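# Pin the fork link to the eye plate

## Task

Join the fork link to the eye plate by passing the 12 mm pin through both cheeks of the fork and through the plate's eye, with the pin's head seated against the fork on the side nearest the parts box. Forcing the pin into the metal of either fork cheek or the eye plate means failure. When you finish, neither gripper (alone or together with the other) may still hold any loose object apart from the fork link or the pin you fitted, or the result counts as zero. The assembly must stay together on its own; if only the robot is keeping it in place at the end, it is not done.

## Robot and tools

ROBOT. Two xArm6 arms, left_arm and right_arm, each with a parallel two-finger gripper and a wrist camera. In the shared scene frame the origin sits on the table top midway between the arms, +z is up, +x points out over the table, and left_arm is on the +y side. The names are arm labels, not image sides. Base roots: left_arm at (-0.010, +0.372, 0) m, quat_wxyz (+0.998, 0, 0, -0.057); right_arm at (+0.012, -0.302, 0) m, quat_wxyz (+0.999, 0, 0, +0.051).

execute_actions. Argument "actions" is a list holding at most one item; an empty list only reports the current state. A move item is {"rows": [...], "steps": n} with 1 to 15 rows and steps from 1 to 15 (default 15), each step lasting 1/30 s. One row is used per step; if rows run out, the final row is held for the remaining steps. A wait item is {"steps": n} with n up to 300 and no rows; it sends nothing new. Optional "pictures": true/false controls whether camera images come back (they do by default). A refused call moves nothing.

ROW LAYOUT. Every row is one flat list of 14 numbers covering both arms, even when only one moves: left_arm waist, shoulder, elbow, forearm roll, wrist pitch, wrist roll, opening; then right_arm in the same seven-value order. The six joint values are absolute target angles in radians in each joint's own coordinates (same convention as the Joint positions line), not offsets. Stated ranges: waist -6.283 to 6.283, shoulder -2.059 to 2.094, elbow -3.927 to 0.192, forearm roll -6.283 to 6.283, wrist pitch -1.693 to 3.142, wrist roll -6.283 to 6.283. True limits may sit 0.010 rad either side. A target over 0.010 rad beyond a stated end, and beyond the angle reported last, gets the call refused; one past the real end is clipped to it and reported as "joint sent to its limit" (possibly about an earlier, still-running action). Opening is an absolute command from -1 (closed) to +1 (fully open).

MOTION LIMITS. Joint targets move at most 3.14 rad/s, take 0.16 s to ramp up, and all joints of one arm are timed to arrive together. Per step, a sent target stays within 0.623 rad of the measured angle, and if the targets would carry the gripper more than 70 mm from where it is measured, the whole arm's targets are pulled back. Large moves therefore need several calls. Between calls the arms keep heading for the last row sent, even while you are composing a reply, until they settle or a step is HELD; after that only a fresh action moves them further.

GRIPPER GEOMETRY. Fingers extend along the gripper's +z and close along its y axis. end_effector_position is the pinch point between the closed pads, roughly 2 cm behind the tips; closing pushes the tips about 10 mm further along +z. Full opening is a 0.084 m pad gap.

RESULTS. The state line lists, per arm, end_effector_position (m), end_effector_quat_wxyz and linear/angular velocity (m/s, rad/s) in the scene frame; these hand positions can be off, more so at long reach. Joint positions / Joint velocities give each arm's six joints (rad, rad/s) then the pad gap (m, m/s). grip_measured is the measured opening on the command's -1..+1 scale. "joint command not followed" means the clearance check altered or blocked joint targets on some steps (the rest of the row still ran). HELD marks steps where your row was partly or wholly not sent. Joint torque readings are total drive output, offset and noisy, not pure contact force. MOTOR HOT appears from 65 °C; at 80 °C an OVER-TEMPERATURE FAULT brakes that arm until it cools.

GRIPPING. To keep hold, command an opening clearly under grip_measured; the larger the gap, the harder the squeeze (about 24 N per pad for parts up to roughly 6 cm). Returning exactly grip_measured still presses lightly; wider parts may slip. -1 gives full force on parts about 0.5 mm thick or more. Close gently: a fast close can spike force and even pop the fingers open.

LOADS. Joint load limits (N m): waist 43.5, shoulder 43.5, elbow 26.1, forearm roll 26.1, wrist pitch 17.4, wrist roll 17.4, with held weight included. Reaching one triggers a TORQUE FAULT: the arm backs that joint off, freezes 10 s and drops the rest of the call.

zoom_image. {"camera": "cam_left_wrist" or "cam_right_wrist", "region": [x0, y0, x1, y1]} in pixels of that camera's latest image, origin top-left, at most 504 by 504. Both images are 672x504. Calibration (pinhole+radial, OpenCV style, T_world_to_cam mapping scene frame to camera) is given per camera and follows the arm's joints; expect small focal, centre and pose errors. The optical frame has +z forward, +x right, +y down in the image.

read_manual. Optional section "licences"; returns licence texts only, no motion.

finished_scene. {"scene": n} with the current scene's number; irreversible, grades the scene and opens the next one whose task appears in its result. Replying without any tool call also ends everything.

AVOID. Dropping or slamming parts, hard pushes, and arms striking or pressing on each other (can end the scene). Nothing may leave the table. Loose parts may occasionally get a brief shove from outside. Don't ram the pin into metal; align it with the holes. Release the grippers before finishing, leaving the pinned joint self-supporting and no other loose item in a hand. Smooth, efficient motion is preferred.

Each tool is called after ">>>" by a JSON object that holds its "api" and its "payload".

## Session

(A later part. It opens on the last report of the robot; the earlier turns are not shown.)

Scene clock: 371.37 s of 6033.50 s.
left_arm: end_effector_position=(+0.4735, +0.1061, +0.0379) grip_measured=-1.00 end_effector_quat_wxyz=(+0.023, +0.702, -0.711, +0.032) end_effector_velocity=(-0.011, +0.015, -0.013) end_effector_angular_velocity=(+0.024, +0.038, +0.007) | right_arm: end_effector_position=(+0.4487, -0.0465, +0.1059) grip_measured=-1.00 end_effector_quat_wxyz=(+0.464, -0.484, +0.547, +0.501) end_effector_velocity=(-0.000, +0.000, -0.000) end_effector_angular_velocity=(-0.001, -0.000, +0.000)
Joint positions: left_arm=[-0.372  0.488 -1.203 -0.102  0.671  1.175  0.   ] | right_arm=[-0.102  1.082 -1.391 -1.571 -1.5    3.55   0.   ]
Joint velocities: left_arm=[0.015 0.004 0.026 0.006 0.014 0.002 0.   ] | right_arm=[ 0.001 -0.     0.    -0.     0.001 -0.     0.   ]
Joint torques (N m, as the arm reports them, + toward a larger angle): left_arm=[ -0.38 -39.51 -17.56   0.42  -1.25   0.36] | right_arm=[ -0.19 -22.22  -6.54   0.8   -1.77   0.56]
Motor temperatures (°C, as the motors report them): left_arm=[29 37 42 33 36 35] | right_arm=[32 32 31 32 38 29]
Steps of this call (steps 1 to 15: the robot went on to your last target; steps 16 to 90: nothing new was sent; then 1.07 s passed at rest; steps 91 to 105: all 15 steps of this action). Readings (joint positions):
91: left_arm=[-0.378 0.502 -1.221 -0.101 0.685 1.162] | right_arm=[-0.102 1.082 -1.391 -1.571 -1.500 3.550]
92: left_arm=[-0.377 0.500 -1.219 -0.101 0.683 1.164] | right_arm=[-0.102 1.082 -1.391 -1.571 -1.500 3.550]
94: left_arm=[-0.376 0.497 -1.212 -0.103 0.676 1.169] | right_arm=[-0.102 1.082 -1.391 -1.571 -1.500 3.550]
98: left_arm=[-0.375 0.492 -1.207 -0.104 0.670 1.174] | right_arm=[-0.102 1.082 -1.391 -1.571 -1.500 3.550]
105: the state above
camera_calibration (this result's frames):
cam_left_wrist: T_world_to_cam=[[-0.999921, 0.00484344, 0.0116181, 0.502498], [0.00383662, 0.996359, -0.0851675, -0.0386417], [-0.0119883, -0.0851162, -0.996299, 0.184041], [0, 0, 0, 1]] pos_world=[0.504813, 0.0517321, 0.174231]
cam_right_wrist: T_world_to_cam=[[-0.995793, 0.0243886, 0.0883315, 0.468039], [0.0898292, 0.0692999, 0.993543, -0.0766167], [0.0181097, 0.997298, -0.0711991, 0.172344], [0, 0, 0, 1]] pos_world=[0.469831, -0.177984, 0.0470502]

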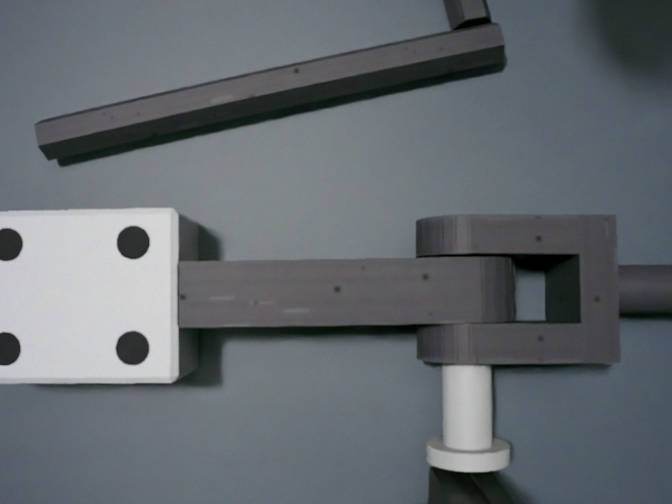

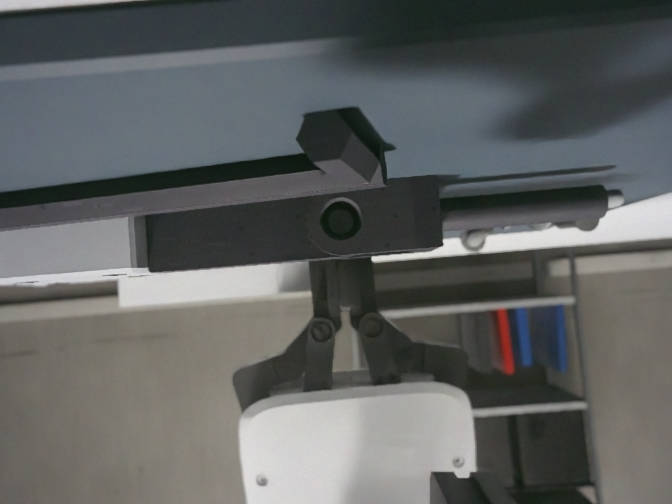

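>>> {"api": "execute_actions", "payload": {"actions": [{"rows":[[-0.3694,0.4887,-1.2003,-0.101,0.6729,1.1756,-0.35,-0.102,1.082,-1.391,-1.5708,-1.5,3.55,-1]],"steps":12}], "pictures": false}}

>>> {"api": "execute_actions", "payload": {"actions": [{"rows":[[-0.3859,0.5036,-1.2253,-0.101,0.683,1.1591,-0.35,-0.102,1.082,-1.391,-1.5708,-1.5,3.55,-1]]}], "pictures": false}}

>>> {"api": "execute_actions", "payload": {"actions": [{"rows":[[-0.3859,0.5036,-1.2253,-0.101,0.683,1.1591,-0.65,-0.102,1.082,-1.391,-1.5708,-1.5,3.55,-1]]}], "pictures": false}}

>>> {"api": "execute_actions", "payload": {"actions": [{"rows":[[-0.3898,0.5072,-1.2313,-0.101,0.6854,1.1552,-0.65,-0.102,1.082,-1.391,-1.5708,-1.5,3.55,-1]]}], "pictures": false}}

Scene clock: 381.50 s of 6033.50 s.
left_arm: end_effector_position=(+0.4723, +0.1083, +0.0363) grip_measured=-0.37 end_effector_quat_wxyz=(+0.024, +0.703, -0.710, +0.029) end_effector_velocity=(-0.000, +0.000, -0.000) end_effector_angular_velocity=(+0.001, +0.001, -0.000) | right_arm: end_effector_position=(+0.4487, -0.0465, +0.1059) grip_measured=-1.00 end_effector_quat_wxyz=(+0.464, -0.484, +0.547, +0.501) end_effector_velocity=(-0.000, -0.000, -0.001) end_effector_angular_velocity=(+0.000, +0.003, -0.001)
Joint positions: left_arm=[-0.369  0.489 -1.2   -0.101  0.673  1.176  0.028] | right_arm=[-0.102  1.082 -1.391 -1.571 -1.5    3.55   0.   ]
Joint velocities: left_arm=[-0.     0.001  0.     0.001  0.    -0.     0.   ] | right_arm=[-0.001  0.002 -0.     0.    -0.     0.     0.   ]
Joint torques (N m, as the arm reports them, + toward a larger angle): left_arm=[  0.05 -39.34 -18.01   0.44  -1.24   0.28] | right_arm=[ -0.22 -22.2   -6.47   0.8   -1.8    0.56]
Motor temperatures (°C, as the motors report them): left_arm=[29 37 41 33 35 35] | right_arm=[32 32 32 32 38 29]
Steps of this call (steps 1 to 15: the robot went on to your last target; steps 16 to 90: nothing new was sent; then 6.73 s passed at rest; steps 91 to 102: all 12 steps of this action). Readings (joint positions):
91: left_arm=[-0.369 0.489 -1.200 -0.101 0.673 1.176] | right_arm=[-0.102 1.082 -1.391 -1.571 -1.500 3.550]
92: left_arm=[-0.369 0.489 -1.200 -0.101 0.673 1.176] | right_arm=[-0.102 1.082 -1.391 -1.571 -1.500 3.550]
94: left_arm=[-0.369 0.489 -1.200 -0.101 0.673 1.176] | right_arm=[-0.102 1.082 -1.391 -1.571 -1.500 3.550]
98: left_arm=[-0.369 0.489 -1.200 -0.101 0.673 1.176] | right_arm=[-0.102 1.082 -1.391 -1.571 -1.500 3.550]
102: the state above

Scene clock: 382.00 s of 6033.50 s.
left_arm: end_effector_position=(+0.4726, +0.0977, +0.0364) grip_measured=-0.37 end_effector_quat_wxyz=(+0.025, +0.703, -0.710, +0.029) end_effector_velocity=(+0.000, -0.001, +0.000) end_effector_angular_velocity=(-0.001, +0.000, +0.000) | right_arm: end_effector_position=(+0.4487, -0.0465, +0.1059) grip_measured=-1.00 end_effector_quat_wxyz=(+0.464, -0.484, +0.547, +0.501) end_effector_velocity=(+0.000, +0.000, +0.001) end_effector_angular_velocity=(+0.001, -0.002, +0.001)
Joint positions: left_arm=[-0.386  0.503 -1.225 -0.101  0.683  1.159  0.028] | right_arm=[-0.102  1.082 -1.391 -1.571 -1.5    3.55   0.   ]
Joint velocities: left_arm=[-0.002  0.002 -0.003 -0.001  0.001 -0.001 -0.   ] | right_arm=[ 0.    -0.002  0.    -0.    -0.001  0.     0.   ]
Joint torques (N m, as the arm reports them, + toward a larger angle): left_arm=[ -0.61 -39.85 -17.94   0.38  -1.24   0.36] | right_arm=[ -0.11 -22.33  -6.58   0.96  -1.76   0.59]
Motor temperatures (°C, as the motors report them): left_arm=[29 37 41 33 35 35] | right_arm=[32 32 32 32 38 29]
Steps of this call (steps 1 to 15: all 15 steps of this action). Readings (joint positions):
1: left_arm=[-0.369 0.489 -1.200 -0.101 0.673 1.175] | right_arm=[-0.102 1.082 -1.391 -1.571 -1.500 3.550]
2: left_arm=[-0.371 0.490 -1.203 -0.101 0.675 1.173] | right_arm=[-0.102 1.082 -1.391 -1.571 -1.500 3.550]
4: left_arm=[-0.378 0.497 -1.214 -0.101 0.678 1.167] | right_arm=[-0.102 1.082 -1.391 -1.571 -1.500 3.550]
8: left_arm=[-0.385 0.502 -1.223 -0.101 0.682 1.161] | right_arm=[-0.102 1.082 -1.391 -1.571 -1.500 3.550]
15: the state above

Scene clock: 382.50 s of 6033.50 s.
left_arm: end_effector_position=(+0.4721, +0.0976, +0.0363) grip_measured=-0.58 end_effector_quat_wxyz=(+0.025, +0.703, -0.710, +0.028) end_effector_velocity=(+0.001, -0.000, +0.000) end_effector_angular_velocity=(-0.000, -0.002, -0.001) | right_arm: end_effector_position=(+0.4487, -0.0465, +0.1059) grip_measured=-1.00 end_effector_quat_wxyz=(+0.464, -0.484, +0.547, +0.501) end_effector_velocity=(+0.000, -0.001, +0.000) end_effector_angular_velocity=(+0.001, +0.000, -0.001)
Joint positions: left_arm=[-0.386  0.503 -1.225 -0.101  0.684  1.159  0.019] | right_arm=[-0.102  1.082 -1.391 -1.571 -1.5    3.55   0.   ]
Joint velocities: left_arm=[ 0.     0.001 -0.002  0.001 -0.001  0.     0.   ] | right_arm=[-0.001 -0.     0.    -0.    -0.001  0.     0.   ]
Joint torques (N m, as the arm reports them, + toward a larger angle): left_arm=[  0.89 -37.48 -20.39   0.23  -2.77   0.14] | right_arm=[ -0.11 -22.15  -6.58   0.91  -1.74   0.61]
Motor temperatures (°C, as the motors report them): left_arm=[29 37 41 33 35 35] | right_arm=[32 32 32 32 38 29]
Steps of this call (steps 1 to 15: all 15 steps of this action). Readings (joint positions):
1: left_arm=[-0.386 0.503 -1.225 -0.101 0.683 1.159] | right_arm=[-0.102 1.082 -1.391 -1.571 -1.500 3.550]
2: left_arm=[-0.386 0.503 -1.225 -0.101 0.684 1.159] | right_arm=[-0.102 1.082 -1.391 -1.571 -1.500 3.550]
4: left_arm=[-0.386 0.503 -1.224 -0.101 0.684 1.159] | right_arm=[-0.102 1.082 -1.391 -1.571 -1.500 3.550]
8: left_arm=[-0.386 0.503 -1.225 -0.101 0.684 1.159] | right_arm=[-0.102 1.082 -1.391 -1.571 -1.500 3.550]
15: the state above

Scene clock: 383.00 s of 6033.50 s.
left_arm: end_effector_position=(+0.4723, +0.0962, +0.0359) grip_measured=-0.58 end_effector_quat_wxyz=(+0.025, +0.703, -0.710, +0.028) end_effector_velocity=(-0.001, -0.003, -0.003) end_effector_angular_velocity=(-0.000, -0.001, -0.005) | right_arm: end_effector_position=(+0.4487, -0.0465, +0.1059) grip_measured=-1.00 end_effector_quat_wxyz=(+0.464, -0.484, +0.547, +0.501) end_effector_velocity=(-0.000, +0.000, +0.000) end_effector_angular_velocity=(+0.000, +0.000, +0.001)
Joint positions: left_arm=[-0.388  0.507 -1.23  -0.1    0.687  1.155  0.019] | right_arm=[-0.102  1.082 -1.391 -1.571 -1.5    3.55   0.   ]
Joint velocities: left_arm=[-0.006  0.007 -0.001 -0.    -0.008 -0.001 -0.   ] | right_arm=[ 0.001  0.     0.     0.    -0.    -0.     0.   ]
Joint torques (N m, as the arm reports them, + toward a larger angle): left_arm=[ -7.3  -34.75 -24.77  -1.4   -4.92   0.18] | right_arm=[ -0.09 -22.54  -6.41   0.61  -1.77   0.73]
Motor temperatures (°C, as the motors report them): left_arm=[29 37 41 33 35 35] | right_arm=[32 32 32 32 38 29]
Steps of this call (steps 1 to 15: all 15 steps of this action). Readings (joint positions):
1: left_arm=[-0.386 0.503 -1.225 -0.101 0.684 1.159] | right_arm=[-0.102 1.082 -1.391 -1.571 -1.500 3.550]
2: left_arm=[-0.386 0.504 -1.226 -0.101 0.685 1.158] | right_arm=[-0.102 1.082 -1.391 -1.571 -1.500 3.550]
4: left_arm=[-0.387 0.505 -1.227 -0.100 0.686 1.157] | right_arm=[-0.102 1.082 -1.391 -1.571 -1.500 3.550]
8: left_arm=[-0.387 0.506 -1.229 -0.100 0.688 1.156] | right_arm=[-0.102 1.082 -1.391 -1.571 -1.500 3.550]
15: the state above

Side load in x; shift −1.2 mm.

>>> {"api": "execute_actions", "payload": {"actions": [{"rows":[[-0.3909,0.5043,-1.2264,-0.101,0.6834,1.1541,-0.65,-0.102,1.082,-1.391,-1.5708,-1.5,3.55,-1]]}], "pictures": false}}

>>> {"api": "execute_actions", "payload": {"actions": [{"rows":[[-0.3940,0.5071,-1.2312,-0.101,0.6853,1.151,-0.65,-0.102,1.082,-1.391,-1.5708,-1.5,3.55,-1]]}]}}

Scene clock: 388.43 s of 6033.50 s.
left_arm: end_effector_position=(+0.4719, +0.0947, +0.0366) grip_measured=-0.58 end_effector_quat_wxyz=(+0.025, +0.703, -0.710, +0.029) end_effector_velocity=(-0.001, +0.000, -0.000) end_effector_angular_velocity=(+0.001, +0.001, +0.001) | right_arm: end_effector_position=(+0.4487, -0.0465, +0.1059) grip_measured=-1.00 end_effector_quat_wxyz=(+0.464, -0.484, +0.547, +0.501) end_effector_velocity=(-0.000, +0.000, -0.000) end_effector_angular_velocity=(+0.000, +0.000, +0.000)
Joint positions: left_arm=[-0.391  0.505 -1.227 -0.101  0.682  1.154  0.019] | right_arm=[-0.102  1.082 -1.391 -1.571 -1.5    3.55   0.   ]
Joint velocities: left_arm=[-0.    -0.001  0.001  0.     0.001 -0.002 -0.   ] | right_arm=[ 0.     0.001  0.    -0.    -0.    -0.     0.   ]
Joint torques (N m, as the arm reports them, + toward a larger angle): left_arm=[  4.18 -50.21 -22.01   1.18  -1.49   0.43] | right_arm=[ -0.13 -22.49  -6.58   0.81  -1.78   0.57]
Motor temperatures (°C, as the motors report them): left_arm=[29 37 41 33 36 35] | right_arm=[32 32 32 32 38 29]
Steps of this call (steps 1 to 15: the robot went on to your last target; steps 16 to 90: nothing new was sent; then 1.93 s passed at rest; steps 91 to 105: all 15 steps of this action). Readings (joint positions):
91: left_arm=[-0.390 0.507 -1.231 -0.101 0.685 1.155] | right_arm=[-0.102 1.082 -1.391 -1.571 -1.500 3.550]
92: left_arm=[-0.391 0.507 -1.231 -0.101 0.685 1.155] | right_arm=[-0.102 1.082 -1.391 -1.571 -1.500 3.550]
94: left_arm=[-0.391 0.506 -1.229 -0.101 0.683 1.155] | right_arm=[-0.102 1.082 -1.391 -1.571 -1.500 3.550]
98: left_arm=[-0.391 0.505 -1.228 -0.101 0.682 1.154] | right_arm=[-0.102 1.082 -1.391 -1.571 -1.500 3.550]
105: the state above

Scene clock: 388.93 s of 6033.50 s.
left_arm: end_effector_position=(+0.4718, +0.0940, +0.0366) grip_measured=-0.58 end_effector_quat_wxyz=(+0.025, +0.703, -0.710, +0.028) end_effector_velocity=(+0.000, -0.001, +0.001) end_effector_angular_velocity=(-0.002, -0.002, +0.001) | right_arm: end_effector_position=(+0.4487, -0.0465, +0.1059) grip_measured=-1.00 end_effector_quat_wxyz=(+0.464, -0.484, +0.547, +0.501) end_effector_velocity=(-0.000, +0.000, +0.000) end_effector_angular_velocity=(+0.001, +0.000, +0.001)
Joint positions: left_arm=[-0.392  0.507 -1.231 -0.1    0.686  1.151  0.019] | right_arm=[-0.102  1.082 -1.391 -1.571 -1.5    3.55   0.   ]
Joint velocities: left_arm=[-0.002  0.    -0.002 -0.002 -0.    -0.001  0.   ] | right_arm=[ 0.001  0.    -0.    -0.    -0.001  0.     0.   ]
Joint torques (N m, as the arm reports them, + toward a larger angle): left_arm=[ -4.21 -46.87 -23.2   -0.43  -2.22   0.33] | right_arm=[ -0.08 -22.36  -6.72   0.75  -1.78   0.61]
Motor temperatures (°C, as the motors report them): left_arm=[29 37 41 33 36 35] | right_arm=[32 32 32 32 38 29]
Steps of this call (steps 1 to 15: all 15 steps of this action). Readings (joint positions):
1: left_arm=[-0.391 0.505 -1.227 -0.101 0.682 1.154] | right_arm=[-0.102 1.082 -1.391 -1.571 -1.500 3.550]
2: left_arm=[-0.391 0.505 -1.228 -0.101 0.683 1.153] | right_arm=[-0.102 1.082 -1.391 -1.571 -1.500 3.550]
4: left_arm=[-0.391 0.506 -1.229 -0.101 0.684 1.152] | right_arm=[-0.102 1.082 -1.391 -1.571 -1.500 3.550]
8: left_arm=[-0.392 0.506 -1.230 -0.100 0.686 1.151] | right_arm=[-0.102 1.082 -1.391 -1.571 -1.500 3.550]
15: the state above
camera_calibration (this result's frames):
cam_left_wrist: T_world_to_cam=[[-0.999817, 0.00286895, 0.0188972, 0.500736], [0.0012977, 0.996579, -0.0826403, -0.0256329], [-0.0190696, -0.0826007, -0.9964, 0.184737], [0, 0, 0, 1]] pos_world=[0.5042, 0.039368, 0.172491]
cam_right_wrist: T_world_to_cam=[[-0.995793, 0.0243888, 0.0883315, 0.468039], [0.0898293, 0.0693, 0.993543, -0.0766166], [0.0181099, 0.997298, -0.0711993, 0.172344], [0, 0, 0, 1]] pos_world=[0.469831, -0.177984, 0.0470501]

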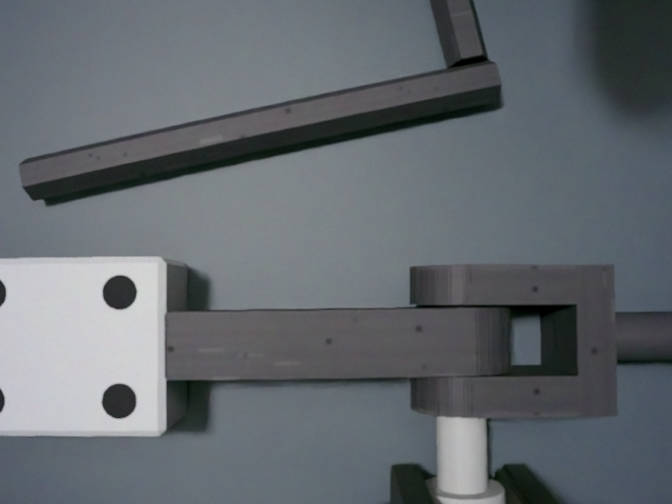

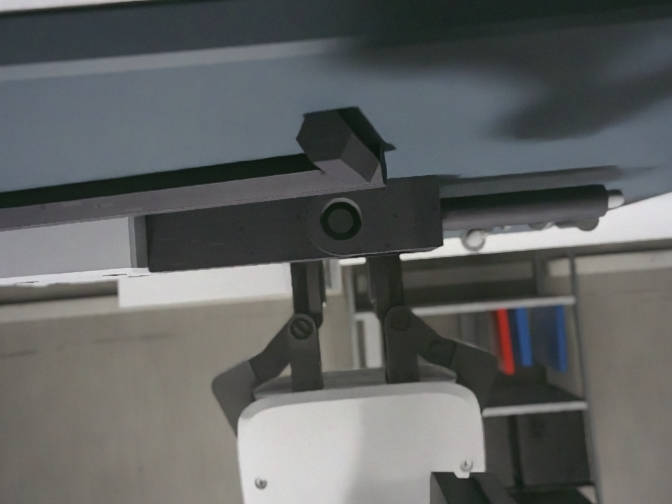

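Arm is pulling up; lower 1 mm and advance.

>>> {"api": "execute_actions", "payload": {"actions": [{"rows":[[-0.3940,0.5089,-1.2307,-0.101,0.6830,1.151,-0.65,-0.102,1.082,-1.391,-1.5708,-1.5,3.55,-1]]}], "pictures": false}}

>>> {"api": "execute_actions", "payload": {"actions": [{"rows":[[-0.3979,0.5125,-1.2367,-0.101,0.6854,1.1471,-0.65,-0.102,1.082,-1.391,-1.5708,-1.5,3.55,-1]]}]}}

Scene clock: 392.77 s of 6033.50 s.
left_arm: end_effector_position=(+0.4716, +0.0923, +0.0361) grip_measured=-0.58 end_effector_quat_wxyz=(+0.025, +0.703, -0.711, +0.029) end_effector_velocity=(+0.001, +0.000, -0.000) end_effector_angular_velocity=(+0.000, -0.001, +0.000) | right_arm: end_effector_position=(+0.4487, -0.0465, +0.1059) grip_measured=-1.00 end_effector_quat_wxyz=(+0.464, -0.484, +0.547, +0.501) end_effector_velocity=(-0.000, +0.001, +0.000) end_effector_angular_velocity=(+0.000, -0.001, +0.002)
Joint positions: left_arm=[-0.395  0.508 -1.231 -0.101  0.683  1.151  0.019] | right_arm=[-0.102  1.082 -1.391 -1.571 -1.5    3.55   0.   ]
Joint velocities: left_arm=[ 0.001  0.001 -0.001  0.001 -0.     0.     0.   ] | right_arm=[ 0.002 -0.001 -0.     0.    -0.001  0.     0.   ]
Joint torques (N m, as the arm reports them, + toward a larger angle): left_arm=[ -4.64 -42.39 -20.86  -0.61  -2.17   0.28] | right_arm=[ -0.03 -22.15  -6.51   0.64  -1.89   0.51]
Motor temperatures (°C, as the motors report them): left_arm=[29 37 42 33 36 35] | right_arm=[32 32 32 32 38 29]
Steps of this call (steps 1 to 15: the robot went on to your last target; steps 16 to 90: nothing new was sent; then 0.33 s passed at rest; steps 91 to 105: all 15 steps of this action). Readings (joint positions):
91: left_arm=[-0.394 0.507 -1.231 -0.101 0.685 1.151] | right_arm=[-0.102 1.082 -1.391 -1.571 -1.500 3.550]
92: left_arm=[-0.394 0.507 -1.231 -0.101 0.685 1.151] | right_arm=[-0.102 1.082 -1.391 -1.571 -1.500 3.550]
94: left_arm=[-0.395 0.508 -1.231 -0.101 0.684 1.151] | right_arm=[-0.102 1.082 -1.391 -1.571 -1.500 3.550]
98: left_arm=[-0.395 0.508 -1.232 -0.101 0.683 1.151] | right_arm=[-0.102 1.082 -1.391 -1.571 -1.500 3.550]
105: the state above

Scene clock: 393.27 s of 6033.50 s.
left_arm: end_effector_position=(+0.4716, +0.0899, +0.0360) grip_measured=-0.58 end_effector_quat_wxyz=(+0.025, +0.703, -0.711, +0.029) end_effector_velocity=(-0.000, +0.001, -0.001) end_effector_angular_velocity=(+0.001, +0.002, +0.001) | right_arm: end_effector_position=(+0.4487, -0.0465, +0.1059) grip_measured=-1.00 end_effector_quat_wxyz=(+0.464, -0.484, +0.547, +0.501) end_effector_velocity=(-0.000, -0.000, -0.000) end_effector_angular_velocity=(+0.001, +0.001, -0.000)
Joint positions: left_arm=[-0.399  0.512 -1.237 -0.101  0.685  1.147  0.019] | right_arm=[-0.102  1.082 -1.391 -1.571 -1.5    3.55   0.   ]
Joint velocities: left_arm=[ 0.001  0.     0.001  0.     0.001 -0.001  0.   ] | right_arm=[-0.     0.001 -0.     0.    -0.001  0.     0.   ]
Joint torques (N m, as the arm reports them, + toward a larger angle): left_arm=[ -0.79 -41.58 -18.95   0.12  -1.52   0.38] | right_arm=[ -0.16 -22.06  -6.54   0.86  -1.83   0.51]
Motor temperatures (°C, as the motors report them): left_arm=[29 37 41 33 36 35] | right_arm=[32 32 32 32 38 29]
Steps of this call (steps 1 to 15: all 15 steps of this action). Readings (joint positions):
1: left_arm=[-0.395 0.508 -1.231 -0.101 0.683 1.151] | right_arm=[-0.102 1.082 -1.391 -1.571 -1.500 3.550]
2: left_arm=[-0.395 0.509 -1.232 -0.101 0.683 1.150] | right_arm=[-0.102 1.082 -1.391 -1.571 -1.500 3.550]
4: left_arm=[-0.398 0.511 -1.235 -0.101 0.684 1.149] | right_arm=[-0.102 1.082 -1.391 -1.571 -1.500 3.550]
8: left_arm=[-0.399 0.512 -1.237 -0.101 0.685 1.148] | right_arm=[-0.102 1.082 -1.391 -1.571 -1.500 3.550]
15: the state above
camera_calibration (this result's frames):
cam_left_wrist: T_world_to_cam=[[-0.999829, 0.00479343, 0.01788, 0.500422], [0.00327568, 0.996463, -0.0839688, -0.022486], [-0.0182192, -0.0838958, -0.996308, 0.183518], [0, 0, 0, 1]] pos_world=[0.503753, 0.0354041, 0.172005]
cam_right_wrist: T_world_to_cam=[[-0.995793, 0.0243883, 0.0883314, 0.468039], [0.0898291, 0.0693001, 0.993543, -0.0766166], [0.0181095, 0.997298, -0.0711993, 0.172344], [0, 0, 0, 1]] pos_world=[0.469831, -0.177983, 0.0470502]

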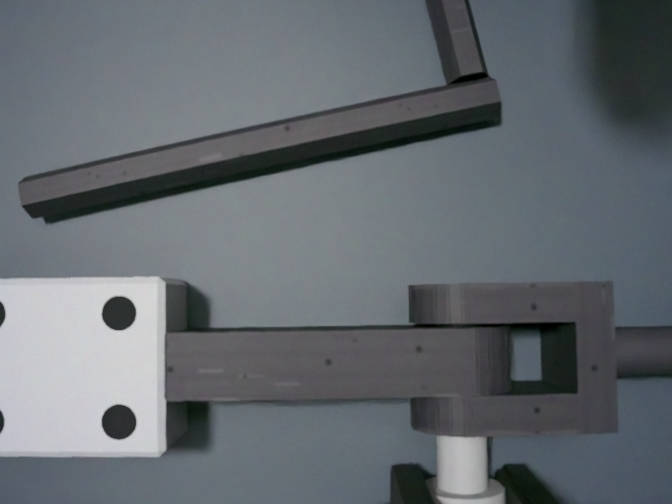

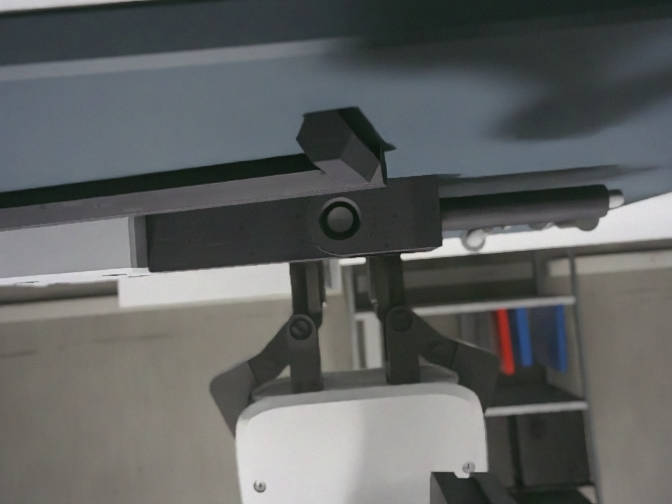

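>>> {"api": "execute_actions", "payload": {"actions": [{"rows":[[-0.4034,0.5175,-1.245,-0.101,0.6888,1.1416,-0.65,-0.102,1.082,-1.391,-1.5708,-1.5,3.55,-1]],"steps":12}], "pictures": false}}

>>> {"api": "execute_actions", "payload": {"actions": [{"rows":[[-0.4089,0.5224,-1.2534,-0.101,0.6921,1.1361,-0.65,-0.102,1.082,-1.391,-1.5708,-1.5,3.55,-1]]}], "pictures": false}}

>>> {"api": "execute_actions", "payload": {"actions": [{"rows":[[-0.4089,0.5224,-1.2534,-0.101,0.6921,1.1361,-0.35,-0.102,1.082,-1.391,-1.5708,-1.5,3.55,-1]],"steps":10}], "pictures": false}}

>>> {"api": "execute_actions", "payload": {"actions": [{"rows":[[-0.3885,0.5075,-1.2215,-0.101,0.675,1.1565,-0.35,-0.102,1.082,-1.391,-1.5708,-1.5,3.55,-1]]}], "pictures": false}}

>>> {"api": "execute_actions", "payload": {"actions": [{"rows":[[-0.3885,0.5075,-1.2215,-0.101,0.675,1.1565,-1,-0.102,1.082,-1.391,-1.5708,-1.5,3.55,-1]]}], "pictures": false}}

>>> {"api": "execute_actions", "payload": {"actions": [{"rows":[[-0.3964,0.5146,-1.2334,-0.101,0.6798,1.1486,-1,-0.102,1.082,-1.391,-1.5708,-1.5,3.55,-1]]}], "pictures": false}}

>>> {"api": "execute_actions", "payload": {"actions": [{"rows":[[-0.4026,0.5203,-1.2429,-0.101,0.6836,1.1424,-1,-0.102,1.082,-1.391,-1.5708,-1.5,3.55,-1]]}]}}

Scene clock: 406.83 s of 6033.50 s.
left_arm: end_effector_position=(+0.4714, +0.0870, +0.0355) grip_measured=-0.58 end_effector_quat_wxyz=(+0.025, +0.703, -0.710, +0.029) end_effector_velocity=(+0.000, -0.001, +0.001) end_effector_angular_velocity=(-0.000, -0.001, -0.001) | right_arm: end_effector_position=(+0.4487, -0.0465, +0.1059) grip_measured=-1.00 end_effector_quat_wxyz=(+0.464, -0.484, +0.547, +0.501) end_effector_velocity=(-0.000, +0.000, -0.001) end_effector_angular_velocity=(-0.001, +0.001, +0.000)
Joint positions: left_arm=[-0.403  0.517 -1.245 -0.101  0.689  1.142  0.019] | right_arm=[-0.102  1.082 -1.391 -1.571 -1.5    3.55   0.   ]
Joint velocities: left_arm=[-0.001  0.001 -0.003  0.001  0.001 -0.001 -0.   ] | right_arm=[ 0.     0.001 -0.    -0.     0.001  0.     0.   ]
Joint torques (N m, as the arm reports them, + toward a larger angle): left_arm=[ -1.34 -40.22 -17.52   0.04  -1.2    0.37] | right_arm=[ -0.12 -22.25  -6.58   0.69  -1.64   0.55]
Motor temperatures (°C, as the motors report them): left_arm=[29 37 41 33 35 35] | right_arm=[32 32 32 32 38 29]
Steps of this call (steps 1 to 15: the robot went on to your last target; steps 16 to 90: nothing new was sent; then 10.17 s passed at rest; steps 91 to 102: all 12 steps of this action). Readings (joint positions):
91: left_arm=[-0.398 0.513 -1.237 -0.101 0.685 1.147] | right_arm=[-0.102 1.082 -1.391 -1.571 -1.500 3.550]
92: left_arm=[-0.399 0.513 -1.238 -0.101 0.686 1.146] | right_arm=[-0.102 1.082 -1.391 -1.571 -1.500 3.550]
94: left_arm=[-0.401 0.515 -1.241 -0.101 0.687 1.144] | right_arm=[-0.102 1.082 -1.391 -1.571 -1.500 3.550]
98: left_arm=[-0.403 0.517 -1.244 -0.101 0.688 1.142] | right_arm=[-0.102 1.082 -1.391 -1.571 -1.500 3.550]
102: the state above

Scene clock: 407.33 s of 6033.50 s.
left_arm: end_effector_position=(+0.4714, +0.0834, +0.0356) grip_measured=-0.58 end_effector_quat_wxyz=(+0.026, +0.703, -0.710, +0.029) end_effector_velocity=(-0.001, -0.000, -0.000) end_effector_angular_velocity=(-0.000, +0.001, +0.001) | right_arm: end_effector_position=(+0.4487, -0.0465, +0.1059) grip_measured=-1.00 end_effector_quat_wxyz=(+0.464, -0.484, +0.547, +0.501) end_effector_velocity=(+0.000, -0.000, +0.000) end_effector_angular_velocity=(+0.000, -0.000, -0.000)
Joint positions: left_arm=[-0.409  0.522 -1.253 -0.101  0.692  1.136  0.019] | right_arm=[-0.102  1.082 -1.391 -1.571 -1.5    3.55   0.   ]
Joint velocities: left_arm=[-0.001  0.     0.    -0.001  0.    -0.    -0.   ] | right_arm=[-0.    -0.001 -0.     0.    -0.     0.001  0.   ]
Joint torques (N m, as the arm reports them, + toward a larger angle): left_arm=[ -1.25 -39.98 -17.58   0.17  -1.13   0.29] | right_arm=[  0.01 -22.48  -6.6    0.69  -1.65   0.61]
Motor temperatures (°C, as the motors report them): left_arm=[29 37 41 33 35 35] | right_arm=[32 32 32 32 38 29]
Steps of this call (steps 1 to 15: all 15 steps of this action). Readings (joint positions):
1: left_arm=[-0.403 0.517 -1.245 -0.101 0.689 1.142] | right_arm=[-0.102 1.082 -1.391 -1.571 -1.500 3.550]
2: left_arm=[-0.404 0.518 -1.246 -0.101 0.689 1.141] | right_arm=[-0.102 1.082 -1.391 -1.571 -1.500 3.550]
4: left_arm=[-0.406 0.520 -1.250 -0.101 0.691 1.138] | right_arm=[-0.102 1.082 -1.391 -1.571 -1.500 3.550]
8: left_arm=[-0.408 0.522 -1.253 -0.101 0.692 1.137] | right_arm=[-0.102 1.082 -1.391 -1.571 -1.500 3.550]
15: the state above

Scene clock: 407.67 s of 6033.50 s.
left_arm: end_effector_position=(+0.4712, +0.0832, +0.0356) grip_measured=-0.37 end_effector_quat_wxyz=(+0.026, +0.703, -0.711, +0.028) end_effector_velocity=(+0.001, +0.000, +0.001) end_effector_angular_velocity=(-0.001, -0.003, +0.000) | right_arm: end_effector_position=(+0.4487, -0.0465, +0.1059) grip_measured=-1.00 end_effector_quat_wxyz=(+0.464, -0.484, +0.547, +0.501) end_effector_velocity=(+0.000, -0.000, +0.000) end_effector_angular_velocity=(+0.001, -0.001, +0.000)
Joint positions: left_arm=[-0.409  0.522 -1.253 -0.101  0.692  1.136  0.028] | right_arm=[-0.102  1.082 -1.391 -1.571 -1.5    3.55   0.   ]
Joint velocities: left_arm=[ 0.001 -0.    -0.001  0.001 -0.001  0.001  0.   ] | right_arm=[-0.    -0.    -0.    -0.    -0.001 -0.     0.   ]
Joint torques (N m, as the arm reports them, + toward a larger angle): left_arm=[ -0.16 -40.24 -18.13   0.31  -1.46   0.34] | right_arm=[ -0.08 -22.36  -6.52   0.78  -1.78   0.63]
Motor temperatures (°C, as the motors report them): left_arm=[29 37 41 33 35 35] | right_arm=[32 32 32 32 38 29]
Steps of this call (steps 1 to 10: all 10 steps of this action). Readings (joint positions):
1: left_arm=[-0.409 0.522 -1.253 -0.101 0.692 1.136] | right_arm=[-0.102 1.082 -1.391 -1.571 -1.500 3.550]
2: left_arm=[-0.409 0.522 -1.253 -0.101 0.692 1.136] | right_arm=[-0.102 1.082 -1.391 -1.571 -1.500 3.550]
4: left_arm=[-0.409 0.522 -1.253 -0.101 0.693 1.136] | right_arm=[-0.102 1.082 -1.391 -1.571 -1.500 3.550]
8: left_arm=[-0.409 0.522 -1.253 -0.101 0.692 1.136] | right_arm=[-0.102 1.082 -1.391 -1.571 -1.500 3.550]
10: the state above

Scene clock: 408.17 s of 6033.50 s.
left_arm: end_effector_position=(+0.4714, +0.0965, +0.0336) grip_measured=-0.37 end_effector_quat_wxyz=(+0.024, +0.703, -0.710, +0.029) end_effector_velocity=(-0.000, +0.001, -0.000) end_effector_angular_velocity=(+0.000, +0.000, +0.000) | right_arm: end_effector_position=(+0.4487, -0.0465, +0.1059) grip_measured=-1.00 end_effector_quat_wxyz=(+0.464, -0.484, +0.547, +0.501) end_effector_velocity=(-0.000, +0.000, -0.000) end_effector_angular_velocity=(-0.001, +0.000, +0.000)
Joint positions: left_arm=[-0.389  0.508 -1.222 -0.101  0.675  1.156  0.028] | right_arm=[-0.102  1.082 -1.391 -1.571 -1.5    3.55   0.   ]
Joint velocities: left_arm=[ 0.002 -0.001  0.004 -0.    -0.002  0.002  0.   ] | right_arm=[ 0.001  0.    -0.     0.     0.001 -0.     0.   ]
Joint torques (N m, as the arm reports them, + toward a larger angle): left_arm=[ -0.16 -39.87 -17.45   0.53  -1.39   0.3 ] | right_arm=[ -0.07 -22.57  -6.64   0.7   -1.76   0.56]
Motor temperatures (°C, as the motors report them): left_arm=[29 37 41 33 35 35] | right_arm=[32 32 32 32 38 29]
Steps of this call (steps 1 to 15: all 15 steps of this action). Readings (joint positions):
1: left_arm=[-0.409 0.522 -1.253 -0.101 0.692 1.136] | right_arm=[-0.102 1.082 -1.391 -1.571 -1.500 3.550]
2: left_arm=[-0.407 0.521 -1.250 -0.101 0.690 1.139] | right_arm=[-0.102 1.082 -1.391 -1.571 -1.500 3.550]
4: left_arm=[-0.399 0.514 -1.236 -0.101 0.683 1.147] | right_arm=[-0.102 1.082 -1.391 -1.571 -1.500 3.550]
8: left_arm=[-0.390 0.509 -1.224 -0.101 0.677 1.154] | right_arm=[-0.102 1.082 -1.391 -1.571 -1.500 3.550]
15: the state above

Scene clock: 408.67 s of 6033.50 s.
left_arm: end_effector_position=(+0.4714, +0.0968, +0.0335) grip_measured=-1.00 end_effector_quat_wxyz=(+0.024, +0.703, -0.710, +0.029) end_effector_velocity=(+0.000, -0.000, -0.000) end_effector_angular_velocity=(-0.001, +0.000, +0.001) | right_arm: end_effector_position=(+0.4487, -0.0465, +0.1059) grip_measured=-1.00 end_effector_quat_wxyz=(+0.464, -0.484, +0.547, +0.501) end_effector_velocity=(+0.000, -0.000, -0.000) end_effector_angular_velocity=(-0.002, +0.000, -0.001)
Joint positions: left_arm=[-0.389  0.508 -1.222 -0.101  0.675  1.156  0.   ] | right_arm=[-0.102  1.082 -1.391 -1.571 -1.5    3.55   0.   ]
Joint velocities: left_arm=[ 0.     0.    -0.    -0.001 -0.    -0.     0.   ] | right_arm=[-0.001 -0.    -0.     0.     0.002  0.     0.   ]
Joint torques (N m, as the arm reports them, + toward a larger angle): left_arm=[ -0.2  -40.02 -17.71   0.35  -1.31   0.21] | right_arm=[ -0.21 -22.36  -6.44   0.94  -1.69   0.64]
Motor temperatures (°C, as the motors report them): left_arm=[29 37 41 33 35 35] | right_arm=[32 32 32 32 38 29]
Steps of this call (steps 1 to 15: all 15 steps of this action). Readings (joint positions):
1: left_arm=[-0.389 0.508 -1.222 -0.101 0.675 1.156] | right_arm=[-0.102 1.082 -1.391 -1.571 -1.500 3.550]
2: left_arm=[-0.389 0.508 -1.222 -0.101 0.675 1.156] | right_arm=[-0.102 1.082 -1.391 -1.571 -1.500 3.550]
4: left_arm=[-0.389 0.507 -1.222 -0.101 0.675 1.156] | right_arm=[-0.102 1.082 -1.391 -1.571 -1.500 3.550]
8: left_arm=[-0.389 0.508 -1.221 -0.101 0.675 1.156] | right_arm=[-0.102 1.082 -1.391 -1.571 -1.500 3.550]
15: the state above

Scene clock: 409.17 s of 6033.50 s.
left_arm: end_effector_position=(+0.4714, +0.0917, +0.0336) grip_measured=-1.00 end_effector_quat_wxyz=(+0.025, +0.703, -0.710, +0.029) end_effector_velocity=(+0.001, -0.001, +0.001) end_effector_angular_velocity=(-0.002, -0.002, +0.001) | right_arm: end_effector_position=(+0.4487, -0.0465, +0.1059) grip_measured=-1.00 end_effector_quat_wxyz=(+0.464, -0.484, +0.547, +0.501) end_effector_velocity=(-0.000, +0.000, -0.000) end_effector_angular_velocity=(-0.000, +0.000, +0.001)
Joint positions: left_arm=[-0.396  0.515 -1.233 -0.101  0.68   1.149  0.   ] | right_arm=[-0.102  1.082 -1.391 -1.571 -1.5    3.55   0.   ]
Joint velocities: left_arm=[-0.001 -0.    -0.003 -0.001  0.    -0.001  0.   ] | right_arm=[ 0.001  0.     0.    -0.     0.    -0.     0.   ]
Joint torques (N m, as the arm reports them, + toward a larger angle): left_arm=[ -0.32 -39.74 -18.09   0.12  -1.26   0.21] | right_arm=[ -0.07 -22.24  -6.48   0.77  -1.71   0.64]
Motor temperatures (°C, as the motors report them): left_arm=[29 37 41 33 35 35] | right_arm=[32 32 32 32 38 29]
Steps of this call (steps 1 to 15: all 15 steps of this action). Readings (joint positions):
1: left_arm=[-0.389 0.508 -1.222 -0.101 0.675 1.156] | right_arm=[-0.102 1.082 -1.391 -1.571 -1.500 3.550]
2: left_arm=[-0.389 0.509 -1.223 -0.101 0.676 1.155] | right_arm=[-0.102 1.082 -1.391 -1.571 -1.500 3.550]
4: left_arm=[-0.393 0.512 -1.228 -0.101 0.678 1.152] | right_arm=[-0.102 1.082 -1.391 -1.571 -1.500 3.550]
8: left_arm=[-0.396 0.514 -1.232 -0.101 0.679 1.149] | right_arm=[-0.102 1.082 -1.391 -1.571 -1.500 3.550]
15: the state above

Scene clock: 409.67 s of 6033.50 s.
left_arm: end_effector_position=(+0.4714, +0.0876, +0.0336) grip_measured=-1.00 end_effector_quat_wxyz=(+0.025, +0.703, -0.710, +0.029) end_effector_velocity=(+0.000, -0.001, +0.001) end_effector_angular_velocity=(-0.001, -0.001, +0.000) | right_arm: end_effector_position=(+0.4487, -0.0465, +0.1059) grip_measured=-1.00 end_effector_quat_wxyz=(+0.464, -0.484, +0.547, +0.501) end_effector_velocity=(-0.000, +0.000, +0.000) end_effector_angular_velocity=(+0.000, +0.000, +0.000)
Joint positions: left_arm=[-0.402  0.52  -1.243 -0.101  0.684  1.142  0.   ] | right_arm=[-0.102  1.082 -1.391 -1.571 -1.5    3.55   0.   ]
Joint velocities: left_arm=[-0.001 -0.    -0.002  0.     0.    -0.001  0.   ] | right_arm=[ 0. -0. -0. -0. -0.  0.  0.]
Joint torques (N m, as the arm reports them, + toward a larger angle): left_arm=[ -0.24 -40.51 -18.2    0.27  -1.29   0.31] | right_arm=[  0.01 -22.61  -6.53   0.72  -1.71   0.64]
Motor temperatures (°C, as the motors report them): left_arm=[29 37 41 33 35 35] | right_arm=[32 32 32 32 38 29]
Steps of this call (steps 1 to 15: all 15 steps of this action). Readings (joint positions):
1: left_arm=[-0.396 0.515 -1.233 -0.101 0.680 1.149] | right_arm=[-0.102 1.082 -1.391 -1.571 -1.500 3.550]
2: left_arm=[-0.397 0.515 -1.235 -0.101 0.681 1.147] | right_arm=[-0.102 1.082 -1.391 -1.571 -1.500 3.550]
4: left_arm=[-0.400 0.518 -1.239 -0.101 0.682 1.145] | right_arm=[-0.102 1.082 -1.391 -1.571 -1.500 3.550]
8: left_arm=[-0.402 0.520 -1.242 -0.101 0.683 1.143] | right_arm=[-0.102 1.082 -1.391 -1.571 -1.500 3.550]
15: the state above
camera_calibration (this result's frames):
cam_left_wrist: T_world_to_cam=[[-0.999809, 0.00408988, 0.0191192, 0.500257], [0.00248581, 0.996531, -0.0831814, -0.0200571], [-0.019393, -0.083118, -0.996351, 0.181451], [0, 0, 0, 1]] pos_world=[0.50373, 0.0330234, 0.169556]
cam_right_wrist: T_world_to_cam=[[-0.995793, 0.0243885, 0.0883316, 0.468039], [0.0898293, 0.0693001, 0.993543, -0.0766167], [0.0181097, 0.997298, -0.0711993, 0.172344], [0, 0, 0, 1]] pos_world=[0.469831, -0.177983, 0.0470502]

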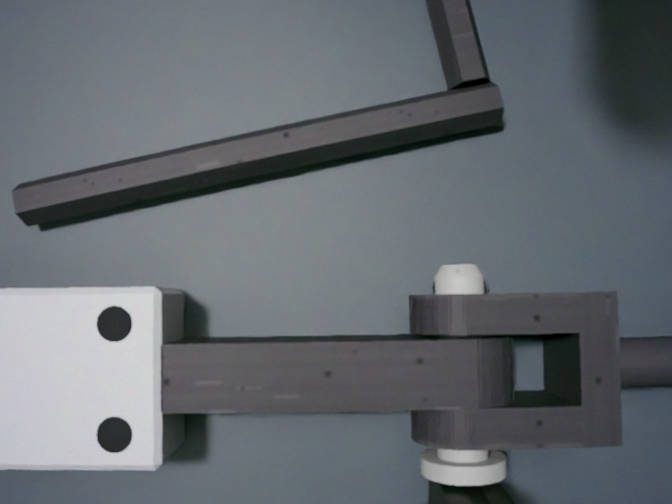

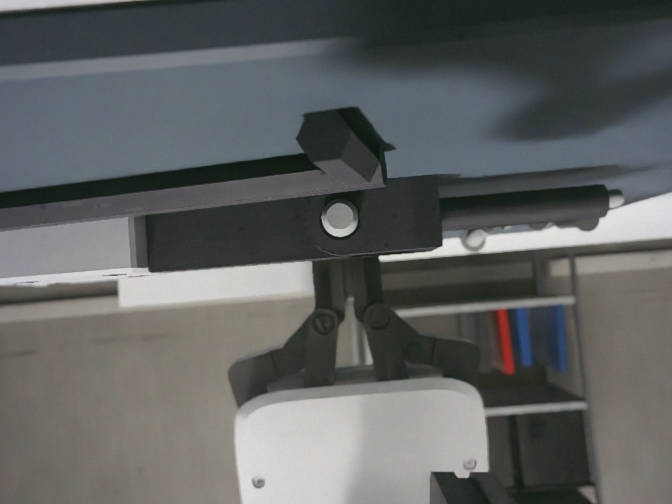

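>>> {"api": "execute_actions", "payload": {"actions": [{"rows":[[-0.4097,0.5267,-1.2536,-0.101,0.6879,1.1353,-1,-0.102,1.082,-1.391,-1.5708,-1.5,3.55,-1]]}], "pictures": false}}

>>> {"api": "execute_actions", "payload": {"actions": [{"rows":[[-0.3964,0.5146,-1.2334,-0.101,0.6798,1.1486,-1,-0.102,1.082,-1.391,-1.5708,-1.5,3.55,-1]]}]}}

Scene clock: 413.80 s of 6033.50 s.
left_arm: end_effector_position=(+0.4713, +0.0832, +0.0336) grip_measured=-1.00 end_effector_quat_wxyz=(+0.025, +0.703, -0.710, +0.028) end_effector_velocity=(-0.000, -0.000, -0.000) end_effector_angular_velocity=(+0.001, +0.000, -0.002) | right_arm: end_effector_position=(+0.4487, -0.0465, +0.1059) grip_measured=-1.00 end_effector_quat_wxyz=(+0.464, -0.484, +0.547, +0.501) end_effector_velocity=(+0.000, +0.000, +0.001) end_effector_angular_velocity=(+0.000, -0.002, +0.001)
Joint positions: left_arm=[-0.409  0.527 -1.253 -0.101  0.688  1.135  0.   ] | right_arm=[-0.102  1.082 -1.391 -1.571 -1.5    3.55   0.   ]
Joint velocities: left_arm=[-0.001  0.001  0.     0.001  0.     0.001  0.   ] | right_arm=[ 0.    -0.002 -0.    -0.    -0.    -0.     0.   ]
Joint torques (N m, as the arm reports them, + toward a larger angle): left_arm=[ -2.11 -40.45 -18.53   0.11  -1.51   0.28] | right_arm=[  0.09 -22.36  -6.72   0.86  -1.72   0.52]
Motor temperatures (°C, as the motors report them): left_arm=[29 37 40 33 35 35] | right_arm=[32 32 32 32 38 29]
Steps of this call (steps 1 to 15: the robot went on to your last target; steps 16 to 90: nothing new was sent; then 0.63 s passed at rest; steps 91 to 105: all 15 steps of this action). Readings (joint positions):
91: left_arm=[-0.403 0.520 -1.243 -0.101 0.684 1.142] | right_arm=[-0.102 1.082 -1.391 -1.571 -1.500 3.550]
92: left_arm=[-0.403 0.521 -1.245 -0.101 0.684 1.141] | right_arm=[-0.102 1.082 -1.391 -1.571 -1.500 3.550]
94: left_arm=[-0.407 0.524 -1.249 -0.101 0.686 1.138] | right_arm=[-0.102 1.082 -1.391 -1.571 -1.500 3.550]
98: left_arm=[-0.409 0.526 -1.253 -0.101 0.687 1.136] | right_arm=[-0.102 1.082 -1.391 -1.571 -1.500 3.550]
105: the state above

Scene clock: 414.30 s of 6033.50 s.
left_arm: end_effector_position=(+0.4714, +0.0914, +0.0336) grip_measured=-1.00 end_effector_quat_wxyz=(+0.025, +0.703, -0.710, +0.029) end_effector_velocity=(+0.000, +0.001, -0.000) end_effector_angular_velocity=(+0.000, -0.000, -0.001) | right_arm: end_effector_position=(+0.4487, -0.0465, +0.1059) grip_measured=-1.00 end_effector_quat_wxyz=(+0.464, -0.484, +0.547, +0.501) end_effector_velocity=(+0.000, +0.000, +0.001) end_effector_angular_velocity=(-0.000, -0.002, +0.001)
Joint positions: left_arm=[-0.397  0.515 -1.234 -0.101  0.68   1.148  0.   ] | right_arm=[-0.102  1.082 -1.391 -1.571 -1.5    3.55   0.   ]
Joint velocities: left_arm=[ 0.002 -0.001  0.002  0.    -0.001  0.002  0.   ] | right_arm=[ 0.001 -0.002  0.     0.     0.    -0.     0.   ]
Joint torques (N m, as the arm reports them, + toward a larger angle): left_arm=[ -0.51 -39.85 -18.01   0.18  -1.37   0.19] | right_arm=[ -0.31 -22.43  -6.54   0.77  -1.8    0.59]
Motor temperatures (°C, as the motors report them): left_arm=[29 37 40 33 35 35] | right_arm=[32 32 32 32 38 29]
Steps of this call (steps 1 to 15: all 15 steps of this action). Readings (joint positions):
1: left_arm=[-0.409 0.527 -1.253 -0.101 0.688 1.135] | right_arm=[-0.102 1.082 -1.391 -1.571 -1.500 3.550]
2: left_arm=[-0.408 0.525 -1.251 -0.101 0.687 1.137] | right_arm=[-0.102 1.082 -1.391 -1.571 -1.500 3.550]
4: left_arm=[-0.403 0.520 -1.242 -0.101 0.683 1.143] | right_arm=[-0.102 1.082 -1.391 -1.571 -1.500 3.550]
8: left_arm=[-0.398 0.516 -1.236 -0.101 0.681 1.147] | right_arm=[-0.102 1.082 -1.391 -1.571 -1.500 3.550]
15: the state above
camera_calibration (this result's frames):
cam_left_wrist: T_world_to_cam=[[-0.999822, 0.00399858, 0.0184645, 0.500277], [0.00245348, 0.99655, -0.0829561, -0.0238702], [-0.0187325, -0.082896, -0.996382, 0.181438], [0, 0, 0, 1]] pos_world=[0.503645, 0.036828, 0.169564]
cam_right_wrist: T_world_to_cam=[[-0.995793, 0.0243883, 0.0883317, 0.468039], [0.0898294, 0.0693, 0.993543, -0.0766167], [0.0181095, 0.997298, -0.0711992, 0.172344], [0, 0, 0, 1]] pos_world=[0.469831, -0.177984, 0.0470501]

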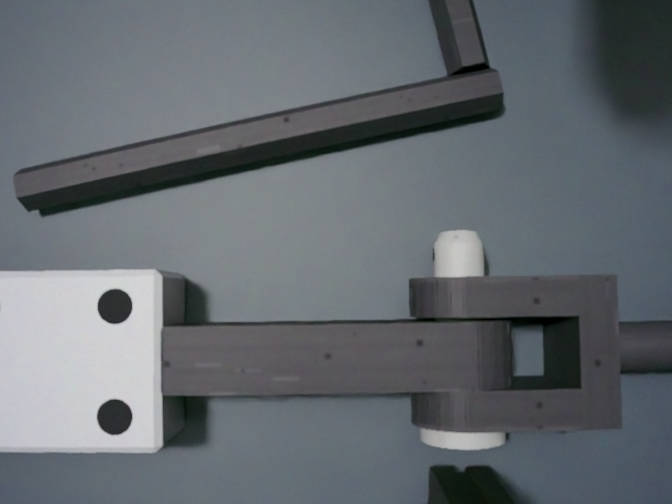

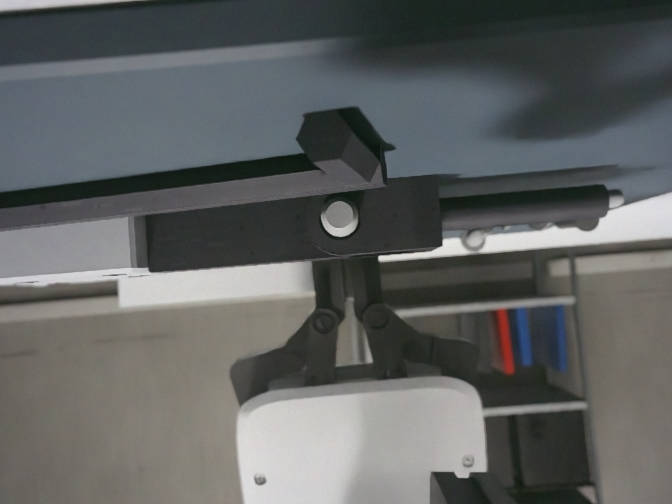

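>>> {"api": "finished_scene", "payload": {"scene": 1}}

The scene is finished: the task was done.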